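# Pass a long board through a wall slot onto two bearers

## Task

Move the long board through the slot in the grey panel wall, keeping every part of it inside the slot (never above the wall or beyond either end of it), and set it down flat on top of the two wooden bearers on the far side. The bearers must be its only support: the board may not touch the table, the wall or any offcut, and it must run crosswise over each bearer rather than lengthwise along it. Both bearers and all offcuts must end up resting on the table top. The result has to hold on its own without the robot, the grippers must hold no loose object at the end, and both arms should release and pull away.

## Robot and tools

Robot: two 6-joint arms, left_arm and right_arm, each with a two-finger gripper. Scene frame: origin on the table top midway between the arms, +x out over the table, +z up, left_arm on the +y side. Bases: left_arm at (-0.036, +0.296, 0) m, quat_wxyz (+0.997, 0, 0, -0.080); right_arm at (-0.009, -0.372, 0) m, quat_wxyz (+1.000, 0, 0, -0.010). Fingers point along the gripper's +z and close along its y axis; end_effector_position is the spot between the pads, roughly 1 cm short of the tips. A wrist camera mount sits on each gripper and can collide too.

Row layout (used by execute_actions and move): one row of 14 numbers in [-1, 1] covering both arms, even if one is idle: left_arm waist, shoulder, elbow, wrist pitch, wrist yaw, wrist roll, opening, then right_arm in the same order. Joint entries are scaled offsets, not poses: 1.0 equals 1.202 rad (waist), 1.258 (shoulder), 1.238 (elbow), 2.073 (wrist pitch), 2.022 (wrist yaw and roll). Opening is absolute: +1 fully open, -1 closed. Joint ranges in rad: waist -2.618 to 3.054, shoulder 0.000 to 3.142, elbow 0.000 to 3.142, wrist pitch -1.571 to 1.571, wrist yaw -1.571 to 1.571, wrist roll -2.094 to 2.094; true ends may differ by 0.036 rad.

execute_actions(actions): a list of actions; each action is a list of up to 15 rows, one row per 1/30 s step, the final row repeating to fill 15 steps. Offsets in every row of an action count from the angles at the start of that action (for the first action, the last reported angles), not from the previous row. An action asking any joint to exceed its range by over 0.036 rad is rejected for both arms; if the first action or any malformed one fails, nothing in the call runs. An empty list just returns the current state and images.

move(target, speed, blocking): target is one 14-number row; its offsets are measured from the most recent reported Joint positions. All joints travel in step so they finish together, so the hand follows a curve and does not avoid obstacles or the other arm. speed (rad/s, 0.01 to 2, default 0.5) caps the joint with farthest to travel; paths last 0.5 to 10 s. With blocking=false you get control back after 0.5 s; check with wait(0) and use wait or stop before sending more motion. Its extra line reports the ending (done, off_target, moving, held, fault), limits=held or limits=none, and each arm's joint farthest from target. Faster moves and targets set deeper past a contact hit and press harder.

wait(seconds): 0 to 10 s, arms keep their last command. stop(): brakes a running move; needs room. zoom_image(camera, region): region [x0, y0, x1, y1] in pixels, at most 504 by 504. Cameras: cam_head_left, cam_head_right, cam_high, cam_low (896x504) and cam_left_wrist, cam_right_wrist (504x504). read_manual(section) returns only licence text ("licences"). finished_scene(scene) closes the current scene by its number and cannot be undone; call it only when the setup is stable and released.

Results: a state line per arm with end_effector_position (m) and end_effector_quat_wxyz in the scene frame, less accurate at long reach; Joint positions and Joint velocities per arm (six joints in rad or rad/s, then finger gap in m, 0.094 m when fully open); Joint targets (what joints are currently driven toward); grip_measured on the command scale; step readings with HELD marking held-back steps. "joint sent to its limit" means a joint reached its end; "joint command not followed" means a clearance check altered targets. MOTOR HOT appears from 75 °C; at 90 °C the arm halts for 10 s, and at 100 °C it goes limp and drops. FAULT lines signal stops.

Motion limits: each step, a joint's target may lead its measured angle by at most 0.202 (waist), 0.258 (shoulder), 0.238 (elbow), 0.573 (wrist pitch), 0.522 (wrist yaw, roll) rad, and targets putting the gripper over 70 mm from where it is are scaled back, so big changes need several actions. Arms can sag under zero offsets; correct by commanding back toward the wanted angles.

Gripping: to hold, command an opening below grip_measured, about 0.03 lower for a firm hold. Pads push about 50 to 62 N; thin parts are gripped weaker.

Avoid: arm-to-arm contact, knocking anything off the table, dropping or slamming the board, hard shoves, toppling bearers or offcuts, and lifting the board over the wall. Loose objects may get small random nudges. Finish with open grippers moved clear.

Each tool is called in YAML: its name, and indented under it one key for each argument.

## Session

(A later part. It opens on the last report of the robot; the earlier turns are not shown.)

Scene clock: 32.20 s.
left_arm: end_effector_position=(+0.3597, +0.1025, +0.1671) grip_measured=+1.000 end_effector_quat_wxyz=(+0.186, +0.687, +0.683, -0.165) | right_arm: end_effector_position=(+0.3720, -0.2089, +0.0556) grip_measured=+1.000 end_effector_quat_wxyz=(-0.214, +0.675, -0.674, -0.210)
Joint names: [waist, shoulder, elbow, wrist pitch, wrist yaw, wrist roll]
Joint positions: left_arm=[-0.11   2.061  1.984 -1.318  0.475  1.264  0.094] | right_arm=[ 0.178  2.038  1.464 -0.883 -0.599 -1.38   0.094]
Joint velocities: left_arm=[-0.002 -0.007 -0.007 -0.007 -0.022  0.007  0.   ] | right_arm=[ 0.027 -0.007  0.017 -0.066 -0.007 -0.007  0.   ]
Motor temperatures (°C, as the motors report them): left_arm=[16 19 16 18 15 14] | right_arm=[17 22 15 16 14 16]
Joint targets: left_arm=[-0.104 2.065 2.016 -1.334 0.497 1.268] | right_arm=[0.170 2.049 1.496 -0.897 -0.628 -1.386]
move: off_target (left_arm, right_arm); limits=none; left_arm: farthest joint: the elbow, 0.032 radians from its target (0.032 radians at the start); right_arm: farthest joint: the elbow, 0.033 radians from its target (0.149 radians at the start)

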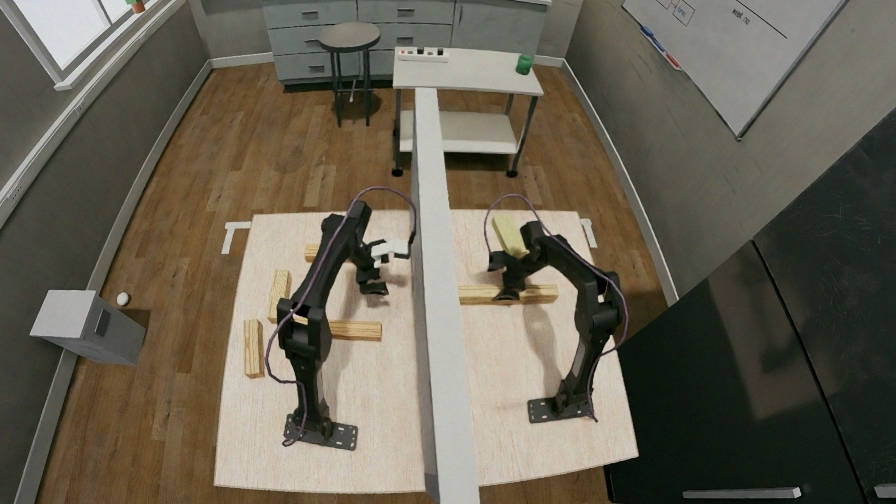

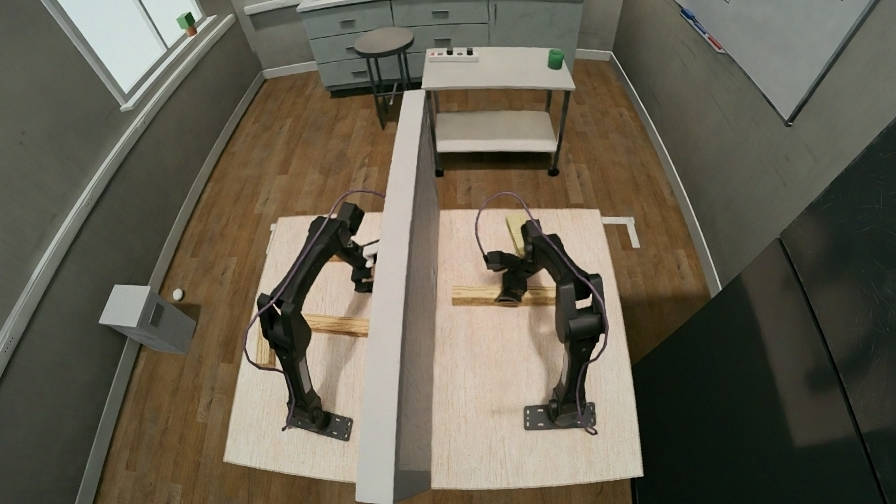

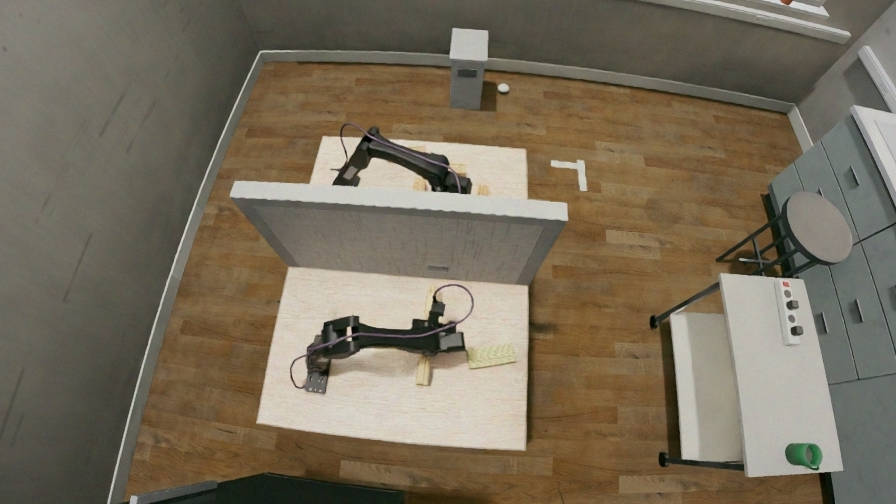

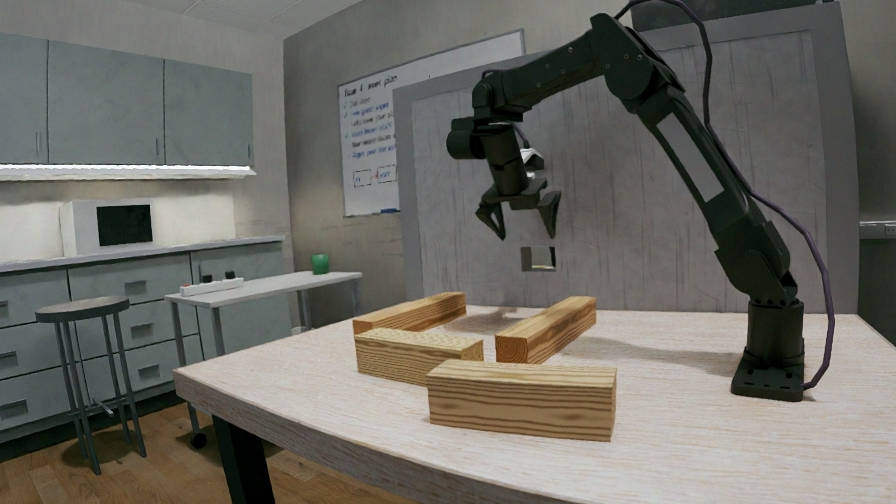

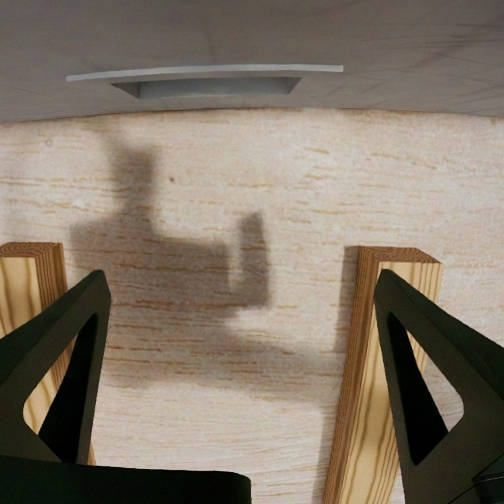

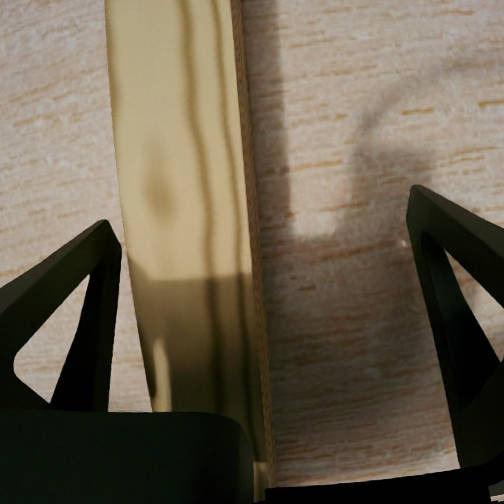

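move:
  target: [0.005, 0.003, 0.026, -0.008, 0.012, 0.002, 1.0, -0.0216, 0.1598, 0.2674, -0.0666, -0.0163, -0.0138, 1.0]
  speed: 0.2

Scene clock: 34.63 s.
left_arm: end_effector_position=(+0.3595, +0.1023, +0.1672) grip_measured=+1.000 end_effector_quat_wxyz=(+0.187, +0.687, +0.682, -0.166) | right_arm: end_effector_position=(+0.4158, -0.2075, +0.0537) grip_measured=+1.000 end_effector_quat_wxyz=(-0.205, +0.673, -0.676, -0.220)
Joint names: [waist, shoulder, elbow, wrist pitch, wrist yaw, wrist roll]
Joint positions: left_arm=[-0.11   2.061  1.984 -1.318  0.476  1.264  0.094] | right_arm=[ 0.163  2.229  1.758 -1.023 -0.606 -1.4    0.094]
Joint velocities: left_arm=[ 0.017 -0.022 -0.002 -0.051 -0.037  0.066  0.   ] | right_arm=[ 0.007  0.002 -0.022 -0.037 -0.066 -0.007  0.   ]
Motor temperatures (°C, as the motors report them): left_arm=[16 19 16 18 15 14] | right_arm=[17 22 15 16 14 16]
Joint targets: left_arm=[-0.104 2.065 2.016 -1.335 0.499 1.268] | right_arm=[0.152 2.239 1.795 -1.021 -0.633 -1.408]
move: off_target (left_arm, right_arm); limits=none; left_arm: farthest joint: the elbow, 0.032 radians from its target (0.032 radians at the start); right_arm: farthest joint: the elbow, 0.037 radians from its target (0.331 radians at the start)

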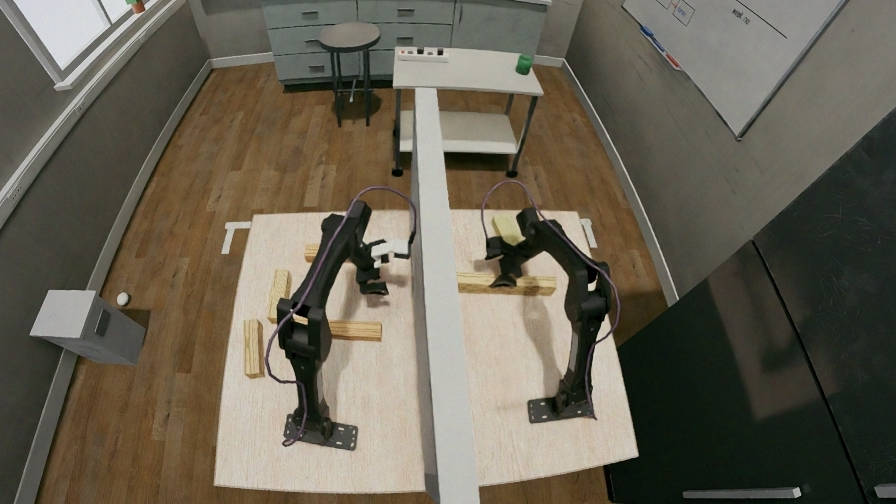

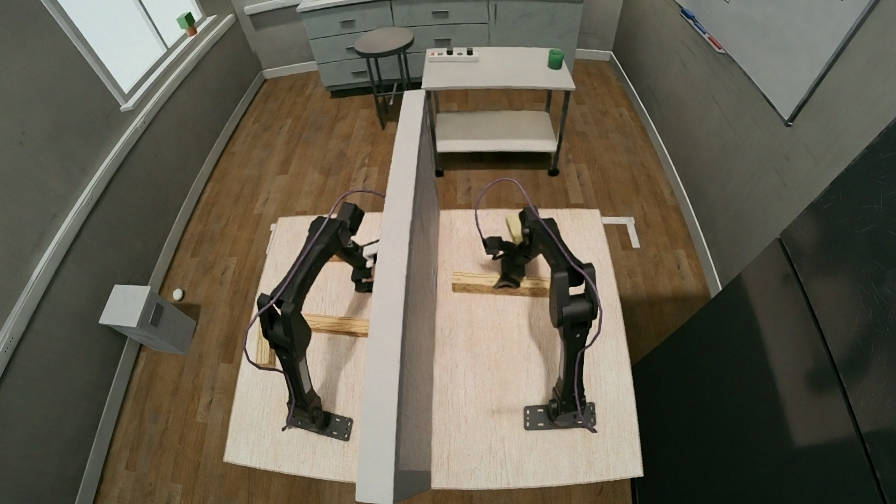

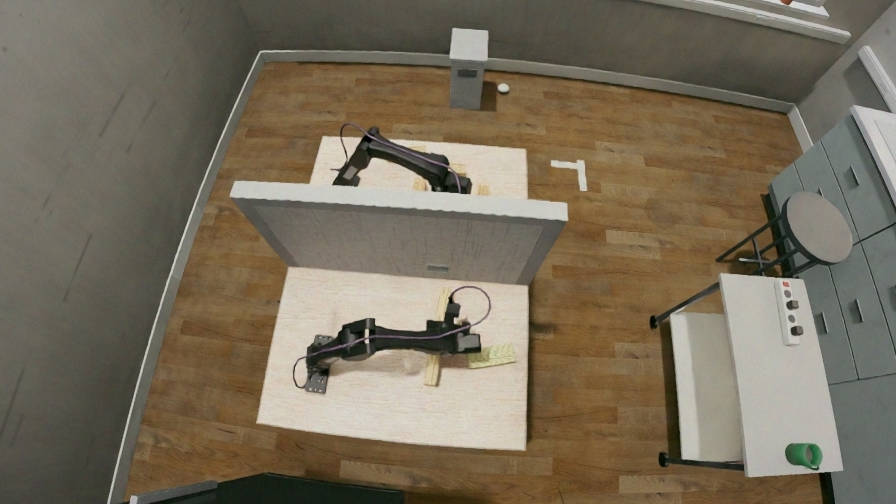

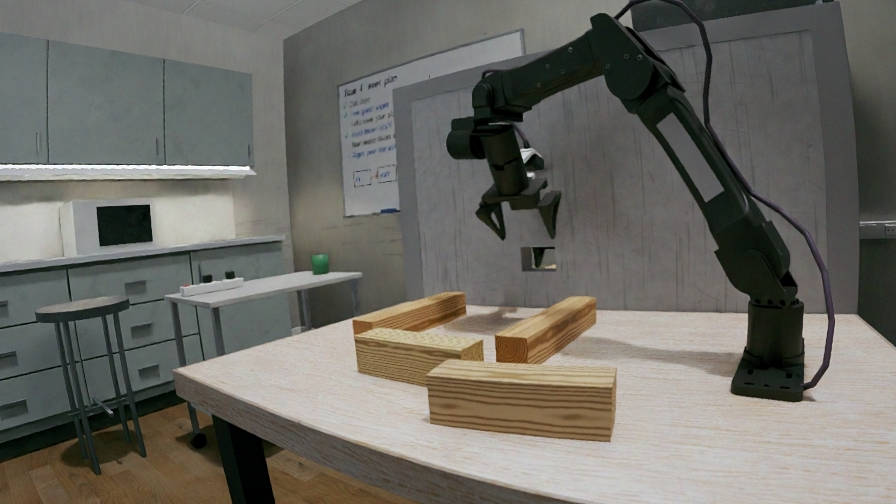

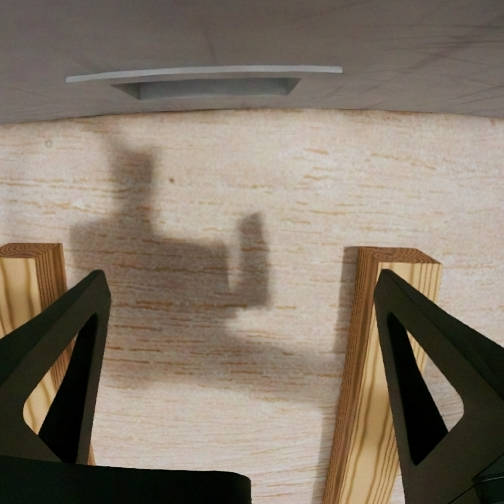

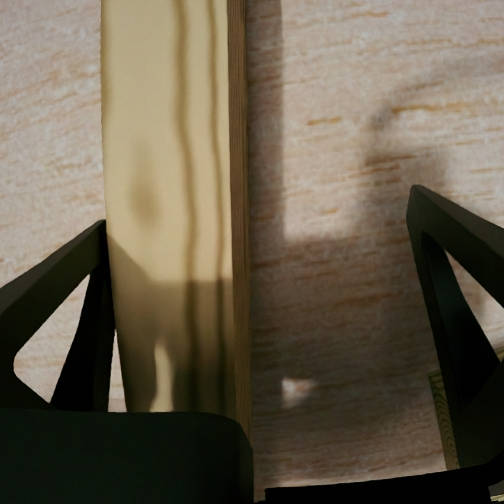

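move:
  target: [0.005, 0.003, 0.026, -0.008, 0.012, 0.002, 1.0, 0.2072, -0.0302, 0.0961, -0.0926, 0.2997, 0.1103, 1.0]
  speed: 0.5

Scene clock: 42.00 s.
left_arm: end_effector_position=(+0.3594, +0.1020, +0.1674) grip_measured=+1.000 end_effector_quat_wxyz=(+0.187, +0.687, +0.682, -0.167) | right_arm: end_effector_position=(+0.3873, -0.2089, +0.0497) grip_measured=+1.000 end_effector_quat_wxyz=(-0.000, +0.707, -0.707, -0.000)
Joint names: [waist, shoulder, elbow, wrist pitch, wrist yaw, wrist roll]
Joint positions: left_arm=[-0.11   2.061  1.984 -1.318  0.478  1.264  0.094] | right_arm=[ 0.408  2.213  1.847 -1.204 -0.001 -1.183  0.094]
Joint velocities: left_arm=[-0.012  0.002 -0.012  0.022  0.022 -0.007  0.   ] | right_arm=[-0.002 -0.022 -0.002 -0.051 -0.066 -0.022  0.   ]
Motor temperatures (°C, as the motors report them): left_arm=[16 20 17 17 15 14] | right_arm=[17 23 16 16 14 16]
Joint targets: left_arm=[-0.104 2.065 2.016 -1.335 0.501 1.268] | right_arm=[0.412 2.192 1.877 -1.215 -0.000 -1.177]
move: off_target (left_arm, right_arm); limits=none; left_arm: farthest joint: the elbow, 0.032 radians from its target (0.032 radians at the start); right_arm: farthest joint: the elbow, 0.030 radians from its target (0.119 radians at the start)

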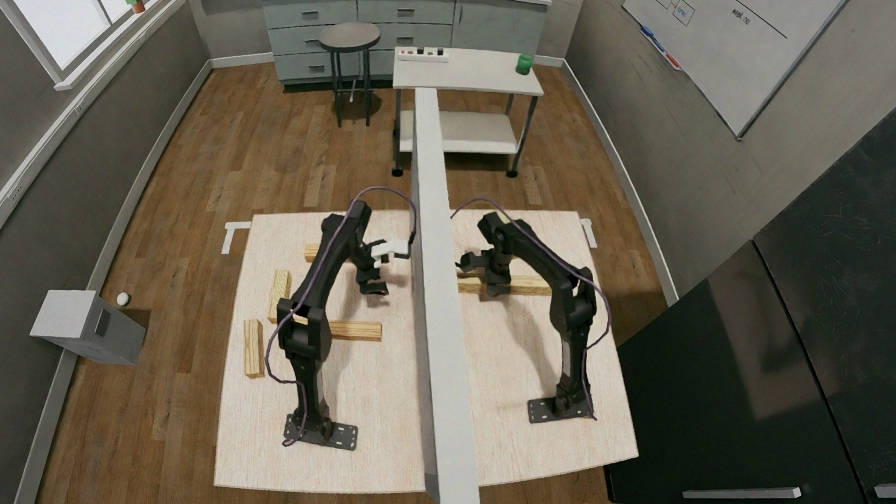

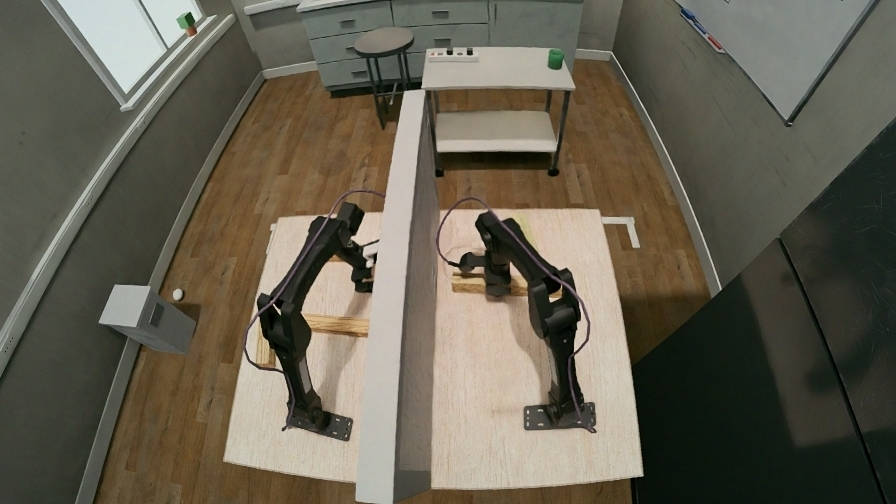

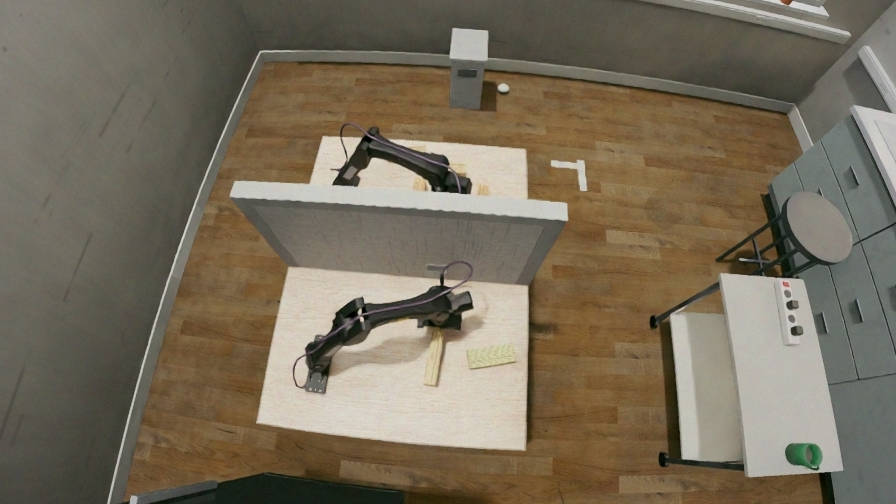

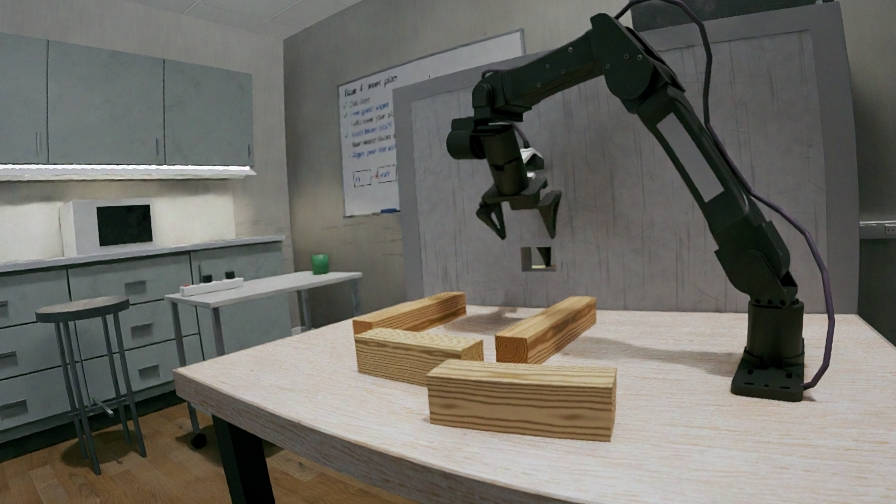

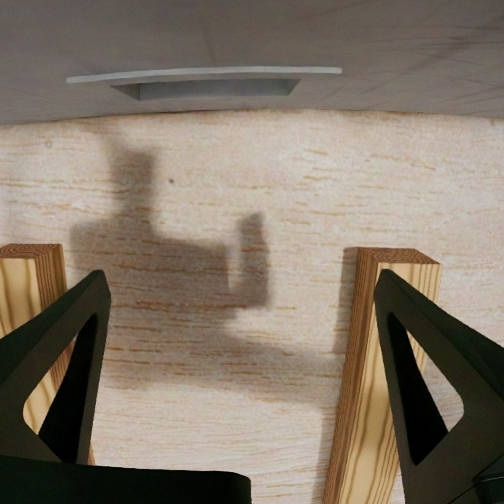

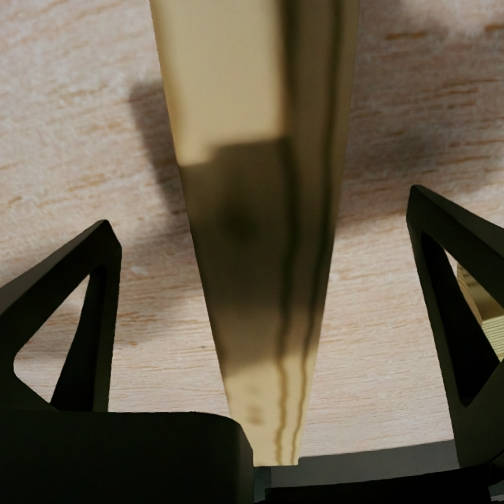

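execute_actions:
  actions:
    - [[0.005, 0.003, 0.026, -0.008, 0.011, 0.002, 1.0, 0.003, -0.0167, 0.024, -0.005, 0.0, 0.003, 0.1]]
    - [[0,0,0,0,0,0,1.0, 0,0,0,0,0,0,-0.05],[0,0,0,0,0,0,1.0, 0,0,0,0,0,0,-0.1],[0,0,0,0,0,0,1.0, 0,0,0,0,0,0,-0.15],[0,0,0,0,0,0,1.0, 0,0,0,0,0,0,-0.18],[0,0,0,0,0,0,1.0, 0,0,0,0,0,0,-0.21],[0,0,0,0,0,0,1.0, 0,0,0,0,0,0,-0.24],[0,0,0,0,0,0,1.0, 0,0,0,0,0,0,-0.27],[0,0,0,0,0,0,1.0, 0,0,0,0,0,0,-0.3]]

Scene clock: 43.27 s.
left_arm: end_effector_position=(+0.3596, +0.1025, +0.1671) grip_measured=+1.000 end_effector_quat_wxyz=(+0.186, +0.687, +0.683, -0.165) | right_arm: end_effector_position=(+0.3879, -0.2090, +0.0497) grip_measured=-0.188 end_effector_quat_wxyz=(-0.001, +0.707, -0.708, +0.001)
Joint names: [waist, shoulder, elbow, wrist pitch, wrist yaw, wrist roll]
Joint positions: left_arm=[-0.11   2.061  1.984 -1.318  0.475  1.264  0.094] | right_arm=[ 0.408  2.213  1.847 -1.201  0.    -1.182  0.038]
Joint velocities: left_arm=[-0.012 -0.017  0.007 -0.037 -0.007 -0.007  0.   ] | right_arm=[-0.022  0.002  0.012 -0.022 -0.051  0.007  0.001]
Motor temperatures (°C, as the motors report them): left_arm=[16 20 17 17 15 14] | right_arm=[17 23 16 16 14 16]
Joint targets: left_arm=[-0.110 2.061 1.984 -1.318 0.478 1.264] | right_arm=[0.408 2.213 1.847 -1.204 -0.001 -1.183]
Step readings (joint positions; steps 1 to 15: 1st action; 16 to 30: 2nd action):
0: left_arm=[-0.110 2.061 1.984 -1.318 0.478 1.264] | right_arm=[0.408 2.213 1.847 -1.204 -0.001 -1.183]
1: left_arm=[-0.110 2.061 1.984 -1.318 0.478 1.264] | right_arm=[0.408 2.213 1.847 -1.204 -0.001 -1.183]
2: left_arm=[-0.110 2.061 1.984 -1.318 0.478 1.264] | right_arm=[0.408 2.213 1.847 -1.204 -0.001 -1.183]
4: left_arm=[-0.110 2.061 1.984 -1.318 0.478 1.264] | right_arm=[0.408 2.213 1.847 -1.204 -0.001 -1.183]
8: left_arm=[-0.110 2.061 1.984 -1.318 0.478 1.264] | right_arm=[0.408 2.213 1.847 -1.204 -0.001 -1.183]
15: left_arm=[-0.110 2.061 1.984 -1.318 0.478 1.264] | right_arm=[0.408 2.213 1.847 -1.204 -0.001 -1.183]
16: left_arm=[-0.110 2.061 1.984 -1.318 0.478 1.264] | right_arm=[0.408 2.213 1.847 -1.204 -0.001 -1.183]
17: left_arm=[-0.110 2.061 1.984 -1.318 0.477 1.264] | right_arm=[0.408 2.213 1.847 -1.204 -0.000 -1.183]
19: left_arm=[-0.110 2.061 1.984 -1.318 0.476 1.264] | right_arm=[0.408 2.213 1.847 -1.201 0.000 -1.183]
23: left_arm=[-0.110 2.061 1.984 -1.318 0.475 1.264] | right_arm=[0.408 2.213 1.847 -1.201 0.000 -1.182]
30: Joint positions above

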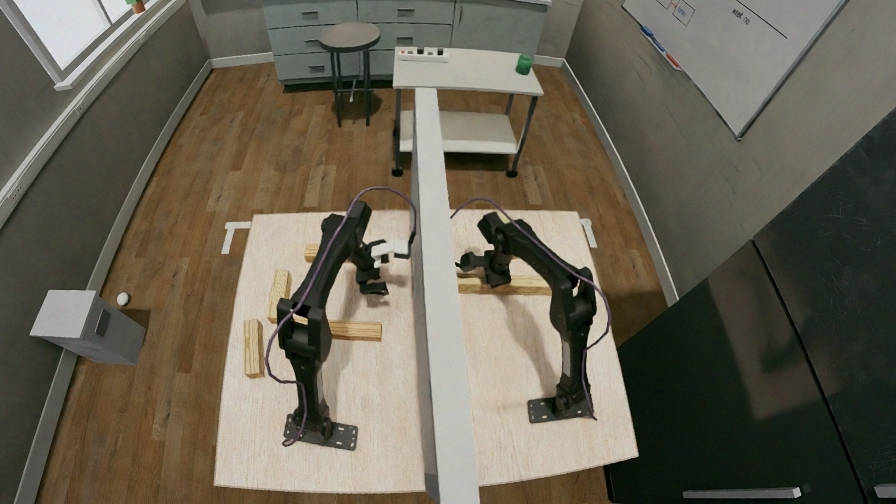

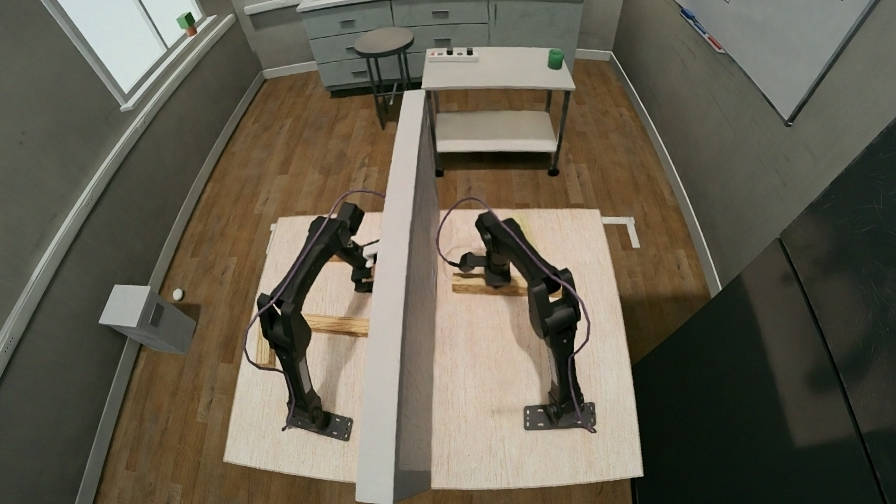

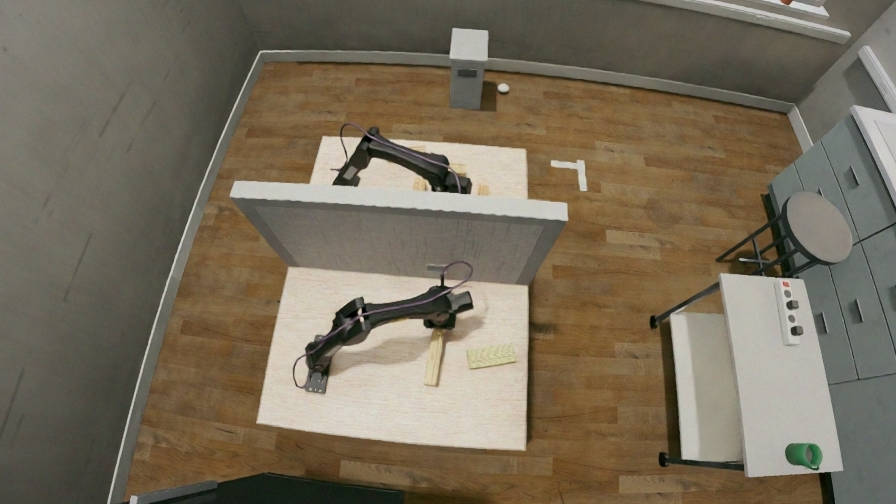

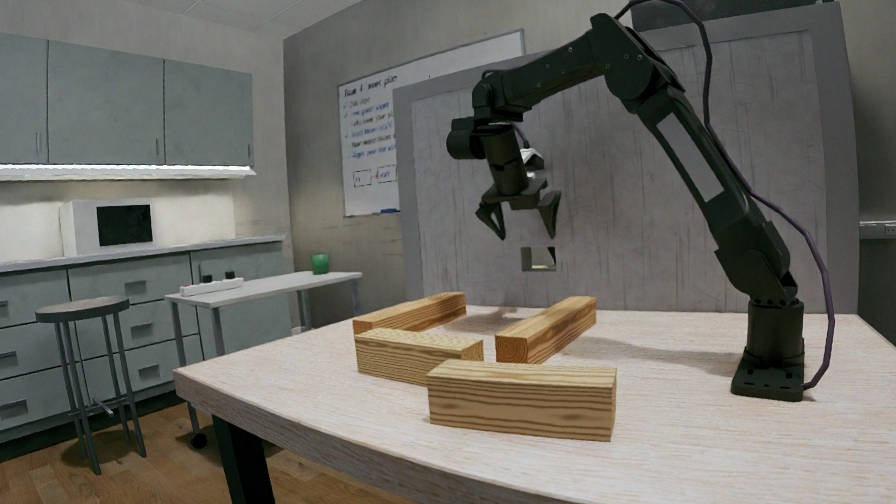

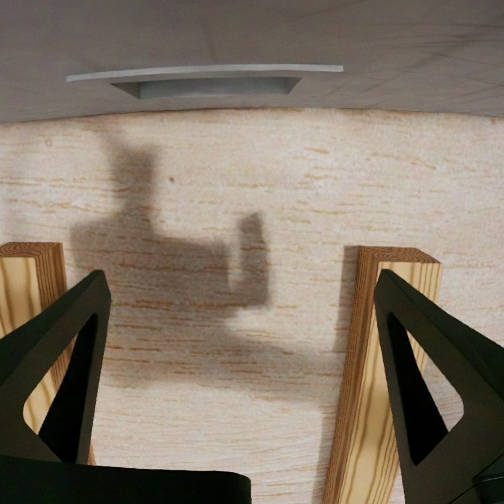

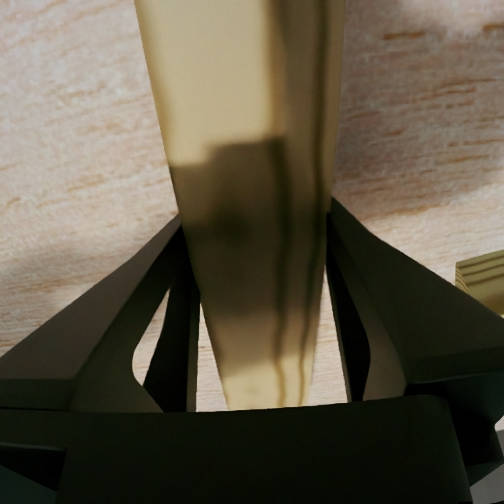

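move:
  target: [0.005, 0.003, 0.026, -0.008, 0.012, 0.002, 1.0, 0.1098, -0.4221, -0.6115, 0.3753, 0.1518, 0.0262, -0.3]
  speed: 0.5

Scene clock: 46.77 s.
left_arm: end_effector_position=(+0.3595, +0.1023, +0.1672) grip_measured=+1.000 end_effector_quat_wxyz=(+0.187, +0.687, +0.682, -0.166) | right_arm: end_effector_position=(+0.3663, -0.2157, +0.0692) grip_measured=-0.187 end_effector_quat_wxyz=(-0.181, +0.684, -0.679, +0.198)
Joint names: [waist, shoulder, elbow, wrist pitch, wrist yaw, wrist roll]
Joint positions: left_arm=[-0.11   2.061  1.984 -1.318  0.476  1.264  0.094] | right_arm=[ 0.532  1.721  1.094 -0.468  0.274 -1.134  0.038]
Joint velocities: left_arm=[ 0.002  0.012 -0.012  0.022 -0.022  0.007  0.   ] | right_arm=[-0.007 -0.007  0.002 -0.081 -0.037  0.007 -0.001]
Motor temperatures (°C, as the motors report them): left_arm=[16 20 17 17 15 14] | right_arm=[17 24 16 16 14 16]
Joint targets: left_arm=[-0.104 2.065 2.016 -1.335 0.499 1.268] | right_arm=[0.541 1.682 1.090 -0.423 0.307 -1.129]
move: off_target (left_arm, right_arm); limits=none; left_arm: farthest joint: the elbow, 0.032 radians from its target (0.032 radians at the start); right_arm: farthest joint: the wrist pitch, 0.045 radians from its target (0.778 radians at the start)

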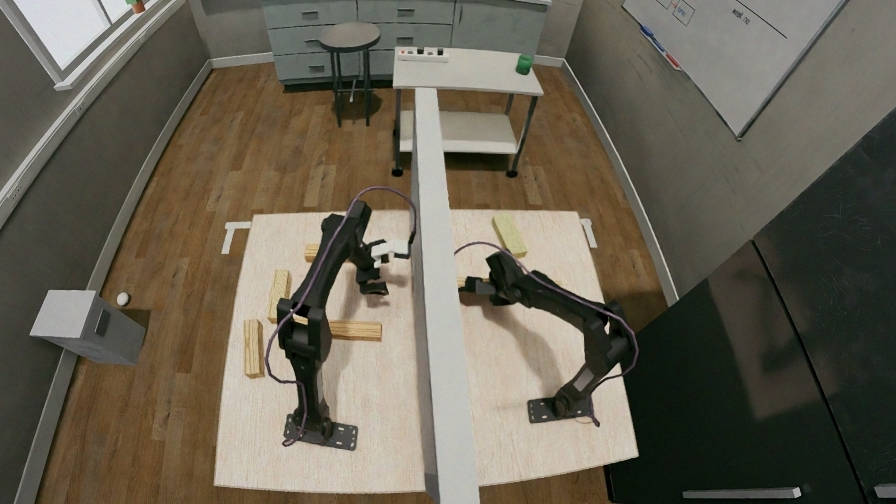

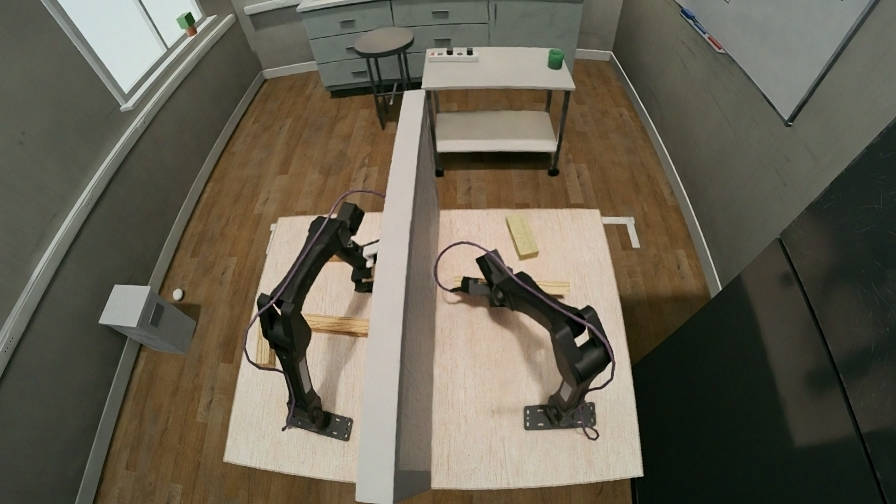

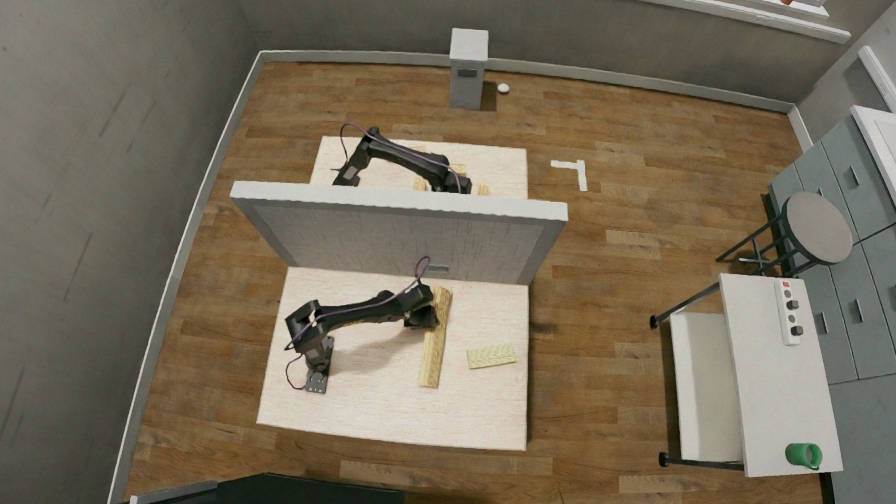

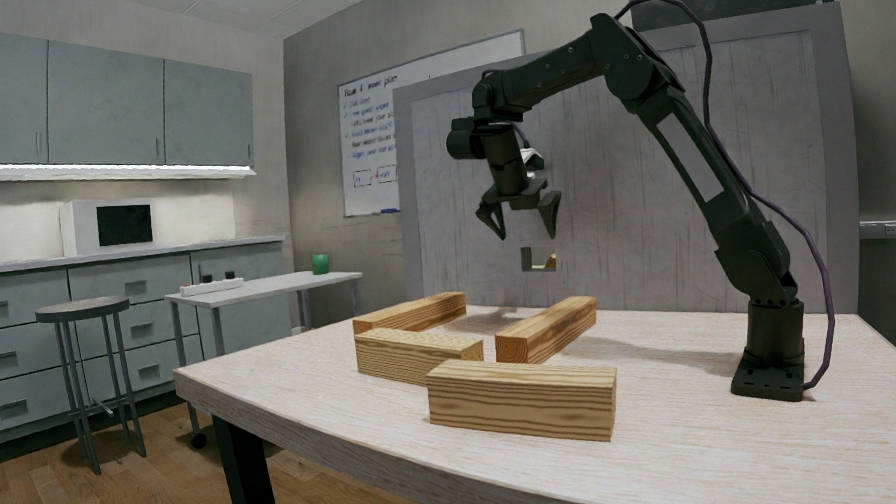

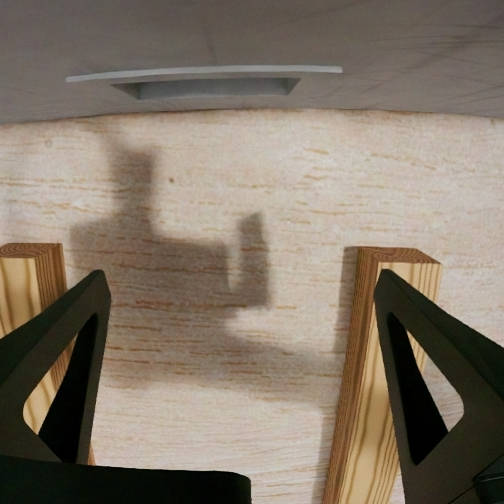

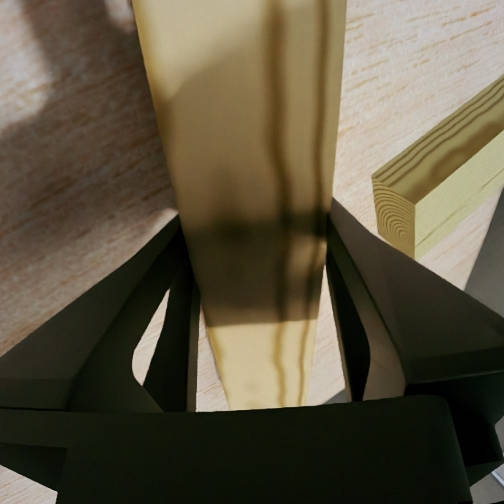

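move:
  target: [0.005, 0.003, 0.026, -0.008, 0.012, 0.002, 1.0, 0.1173, -0.0501, -0.4556, 0.5943, 0.1746, -0.0831, -0.3]
  speed: 0.6

Scene clock: 49.97 s.
left_arm: end_effector_position=(+0.3593, +0.1020, +0.1673) grip_measured=+1.000 end_effector_quat_wxyz=(+0.187, +0.687, +0.682, -0.167) | right_arm: end_effector_position=(+0.3697, -0.2118, +0.0786) grip_measured=-0.187 end_effector_quat_wxyz=(-0.391, +0.587, -0.589, +0.396)
Joint names: [waist, shoulder, elbow, wrist pitch, wrist yaw, wrist roll]
Joint positions: left_arm=[-0.11   2.061  1.984 -1.319  0.478  1.264  0.094] | right_arm=[ 0.664  1.699  0.533  0.687  0.594 -1.293  0.038]
Joint velocities: left_arm=[ 0.012 -0.007  0.017 -0.022 -0.037 -0.007  0.   ] | right_arm=[ 0.007 -0.002  0.012  0.007 -0.081  0.022 -0.   ]
Motor temperatures (°C, as the motors report them): left_arm=[16 20 17 17 15 14] | right_arm=[17 23 16 17 14 16]
Joint targets: left_arm=[-0.104 2.065 2.016 -1.335 0.501 1.268] | right_arm=[0.673 1.658 0.529 0.764 0.627 -1.302]
move: off_target (left_arm, right_arm); limits=none; left_arm: farthest joint: the elbow, 0.032 radians from its target (0.032 radians at the start); right_arm: farthest joint: the wrist pitch, 0.077 radians from its target (1.232 radians at the start)

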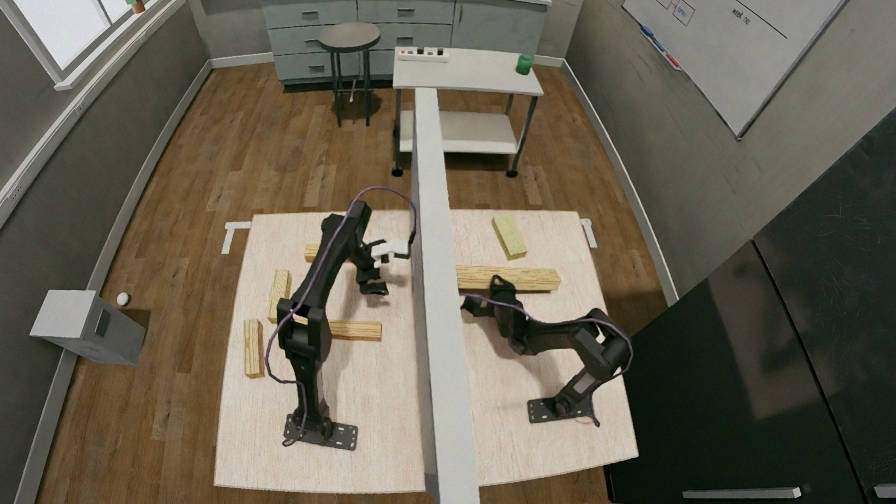

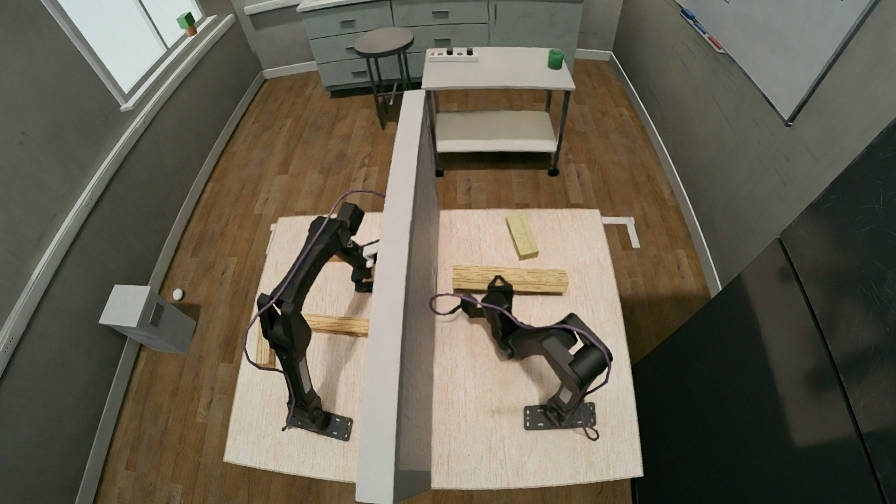

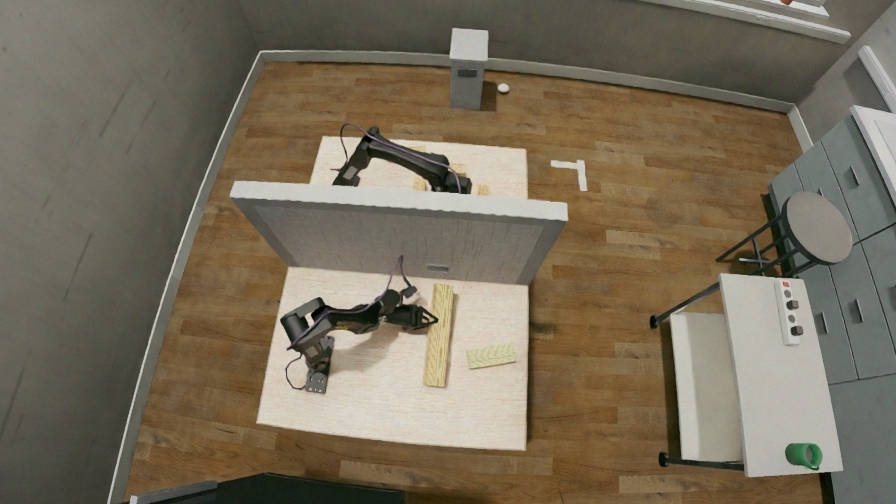

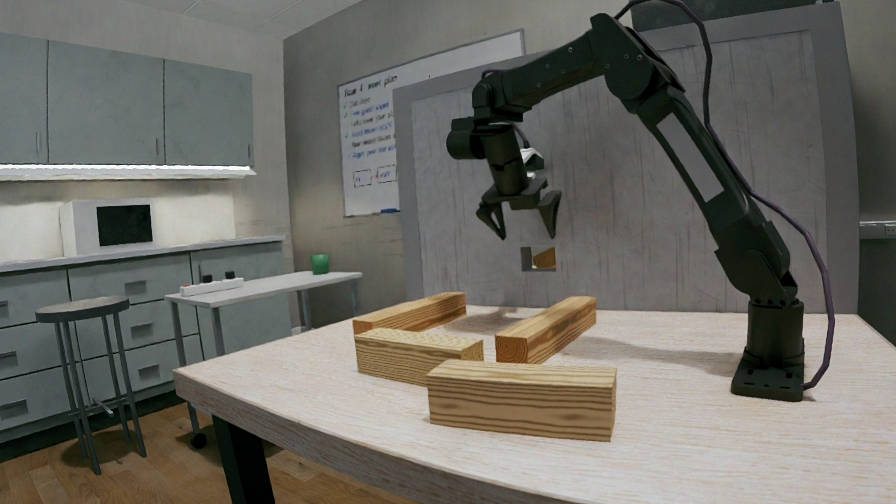

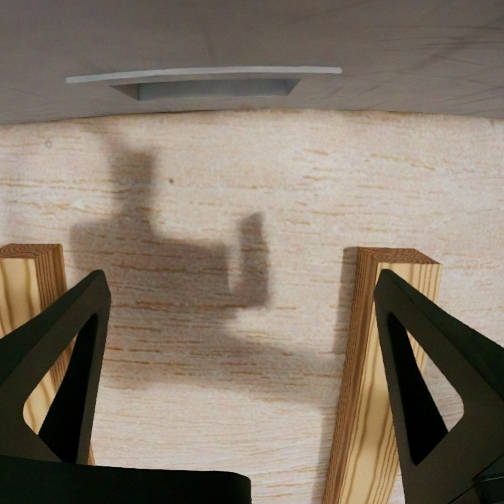

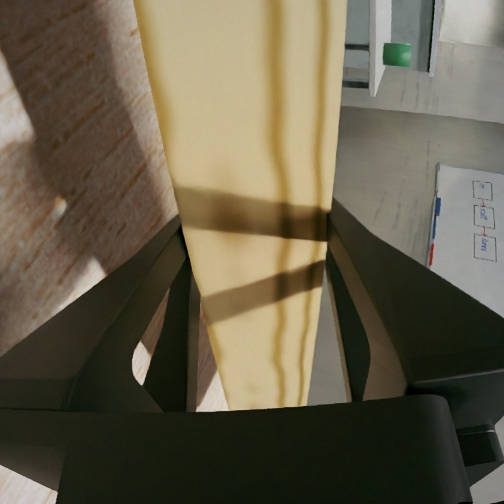

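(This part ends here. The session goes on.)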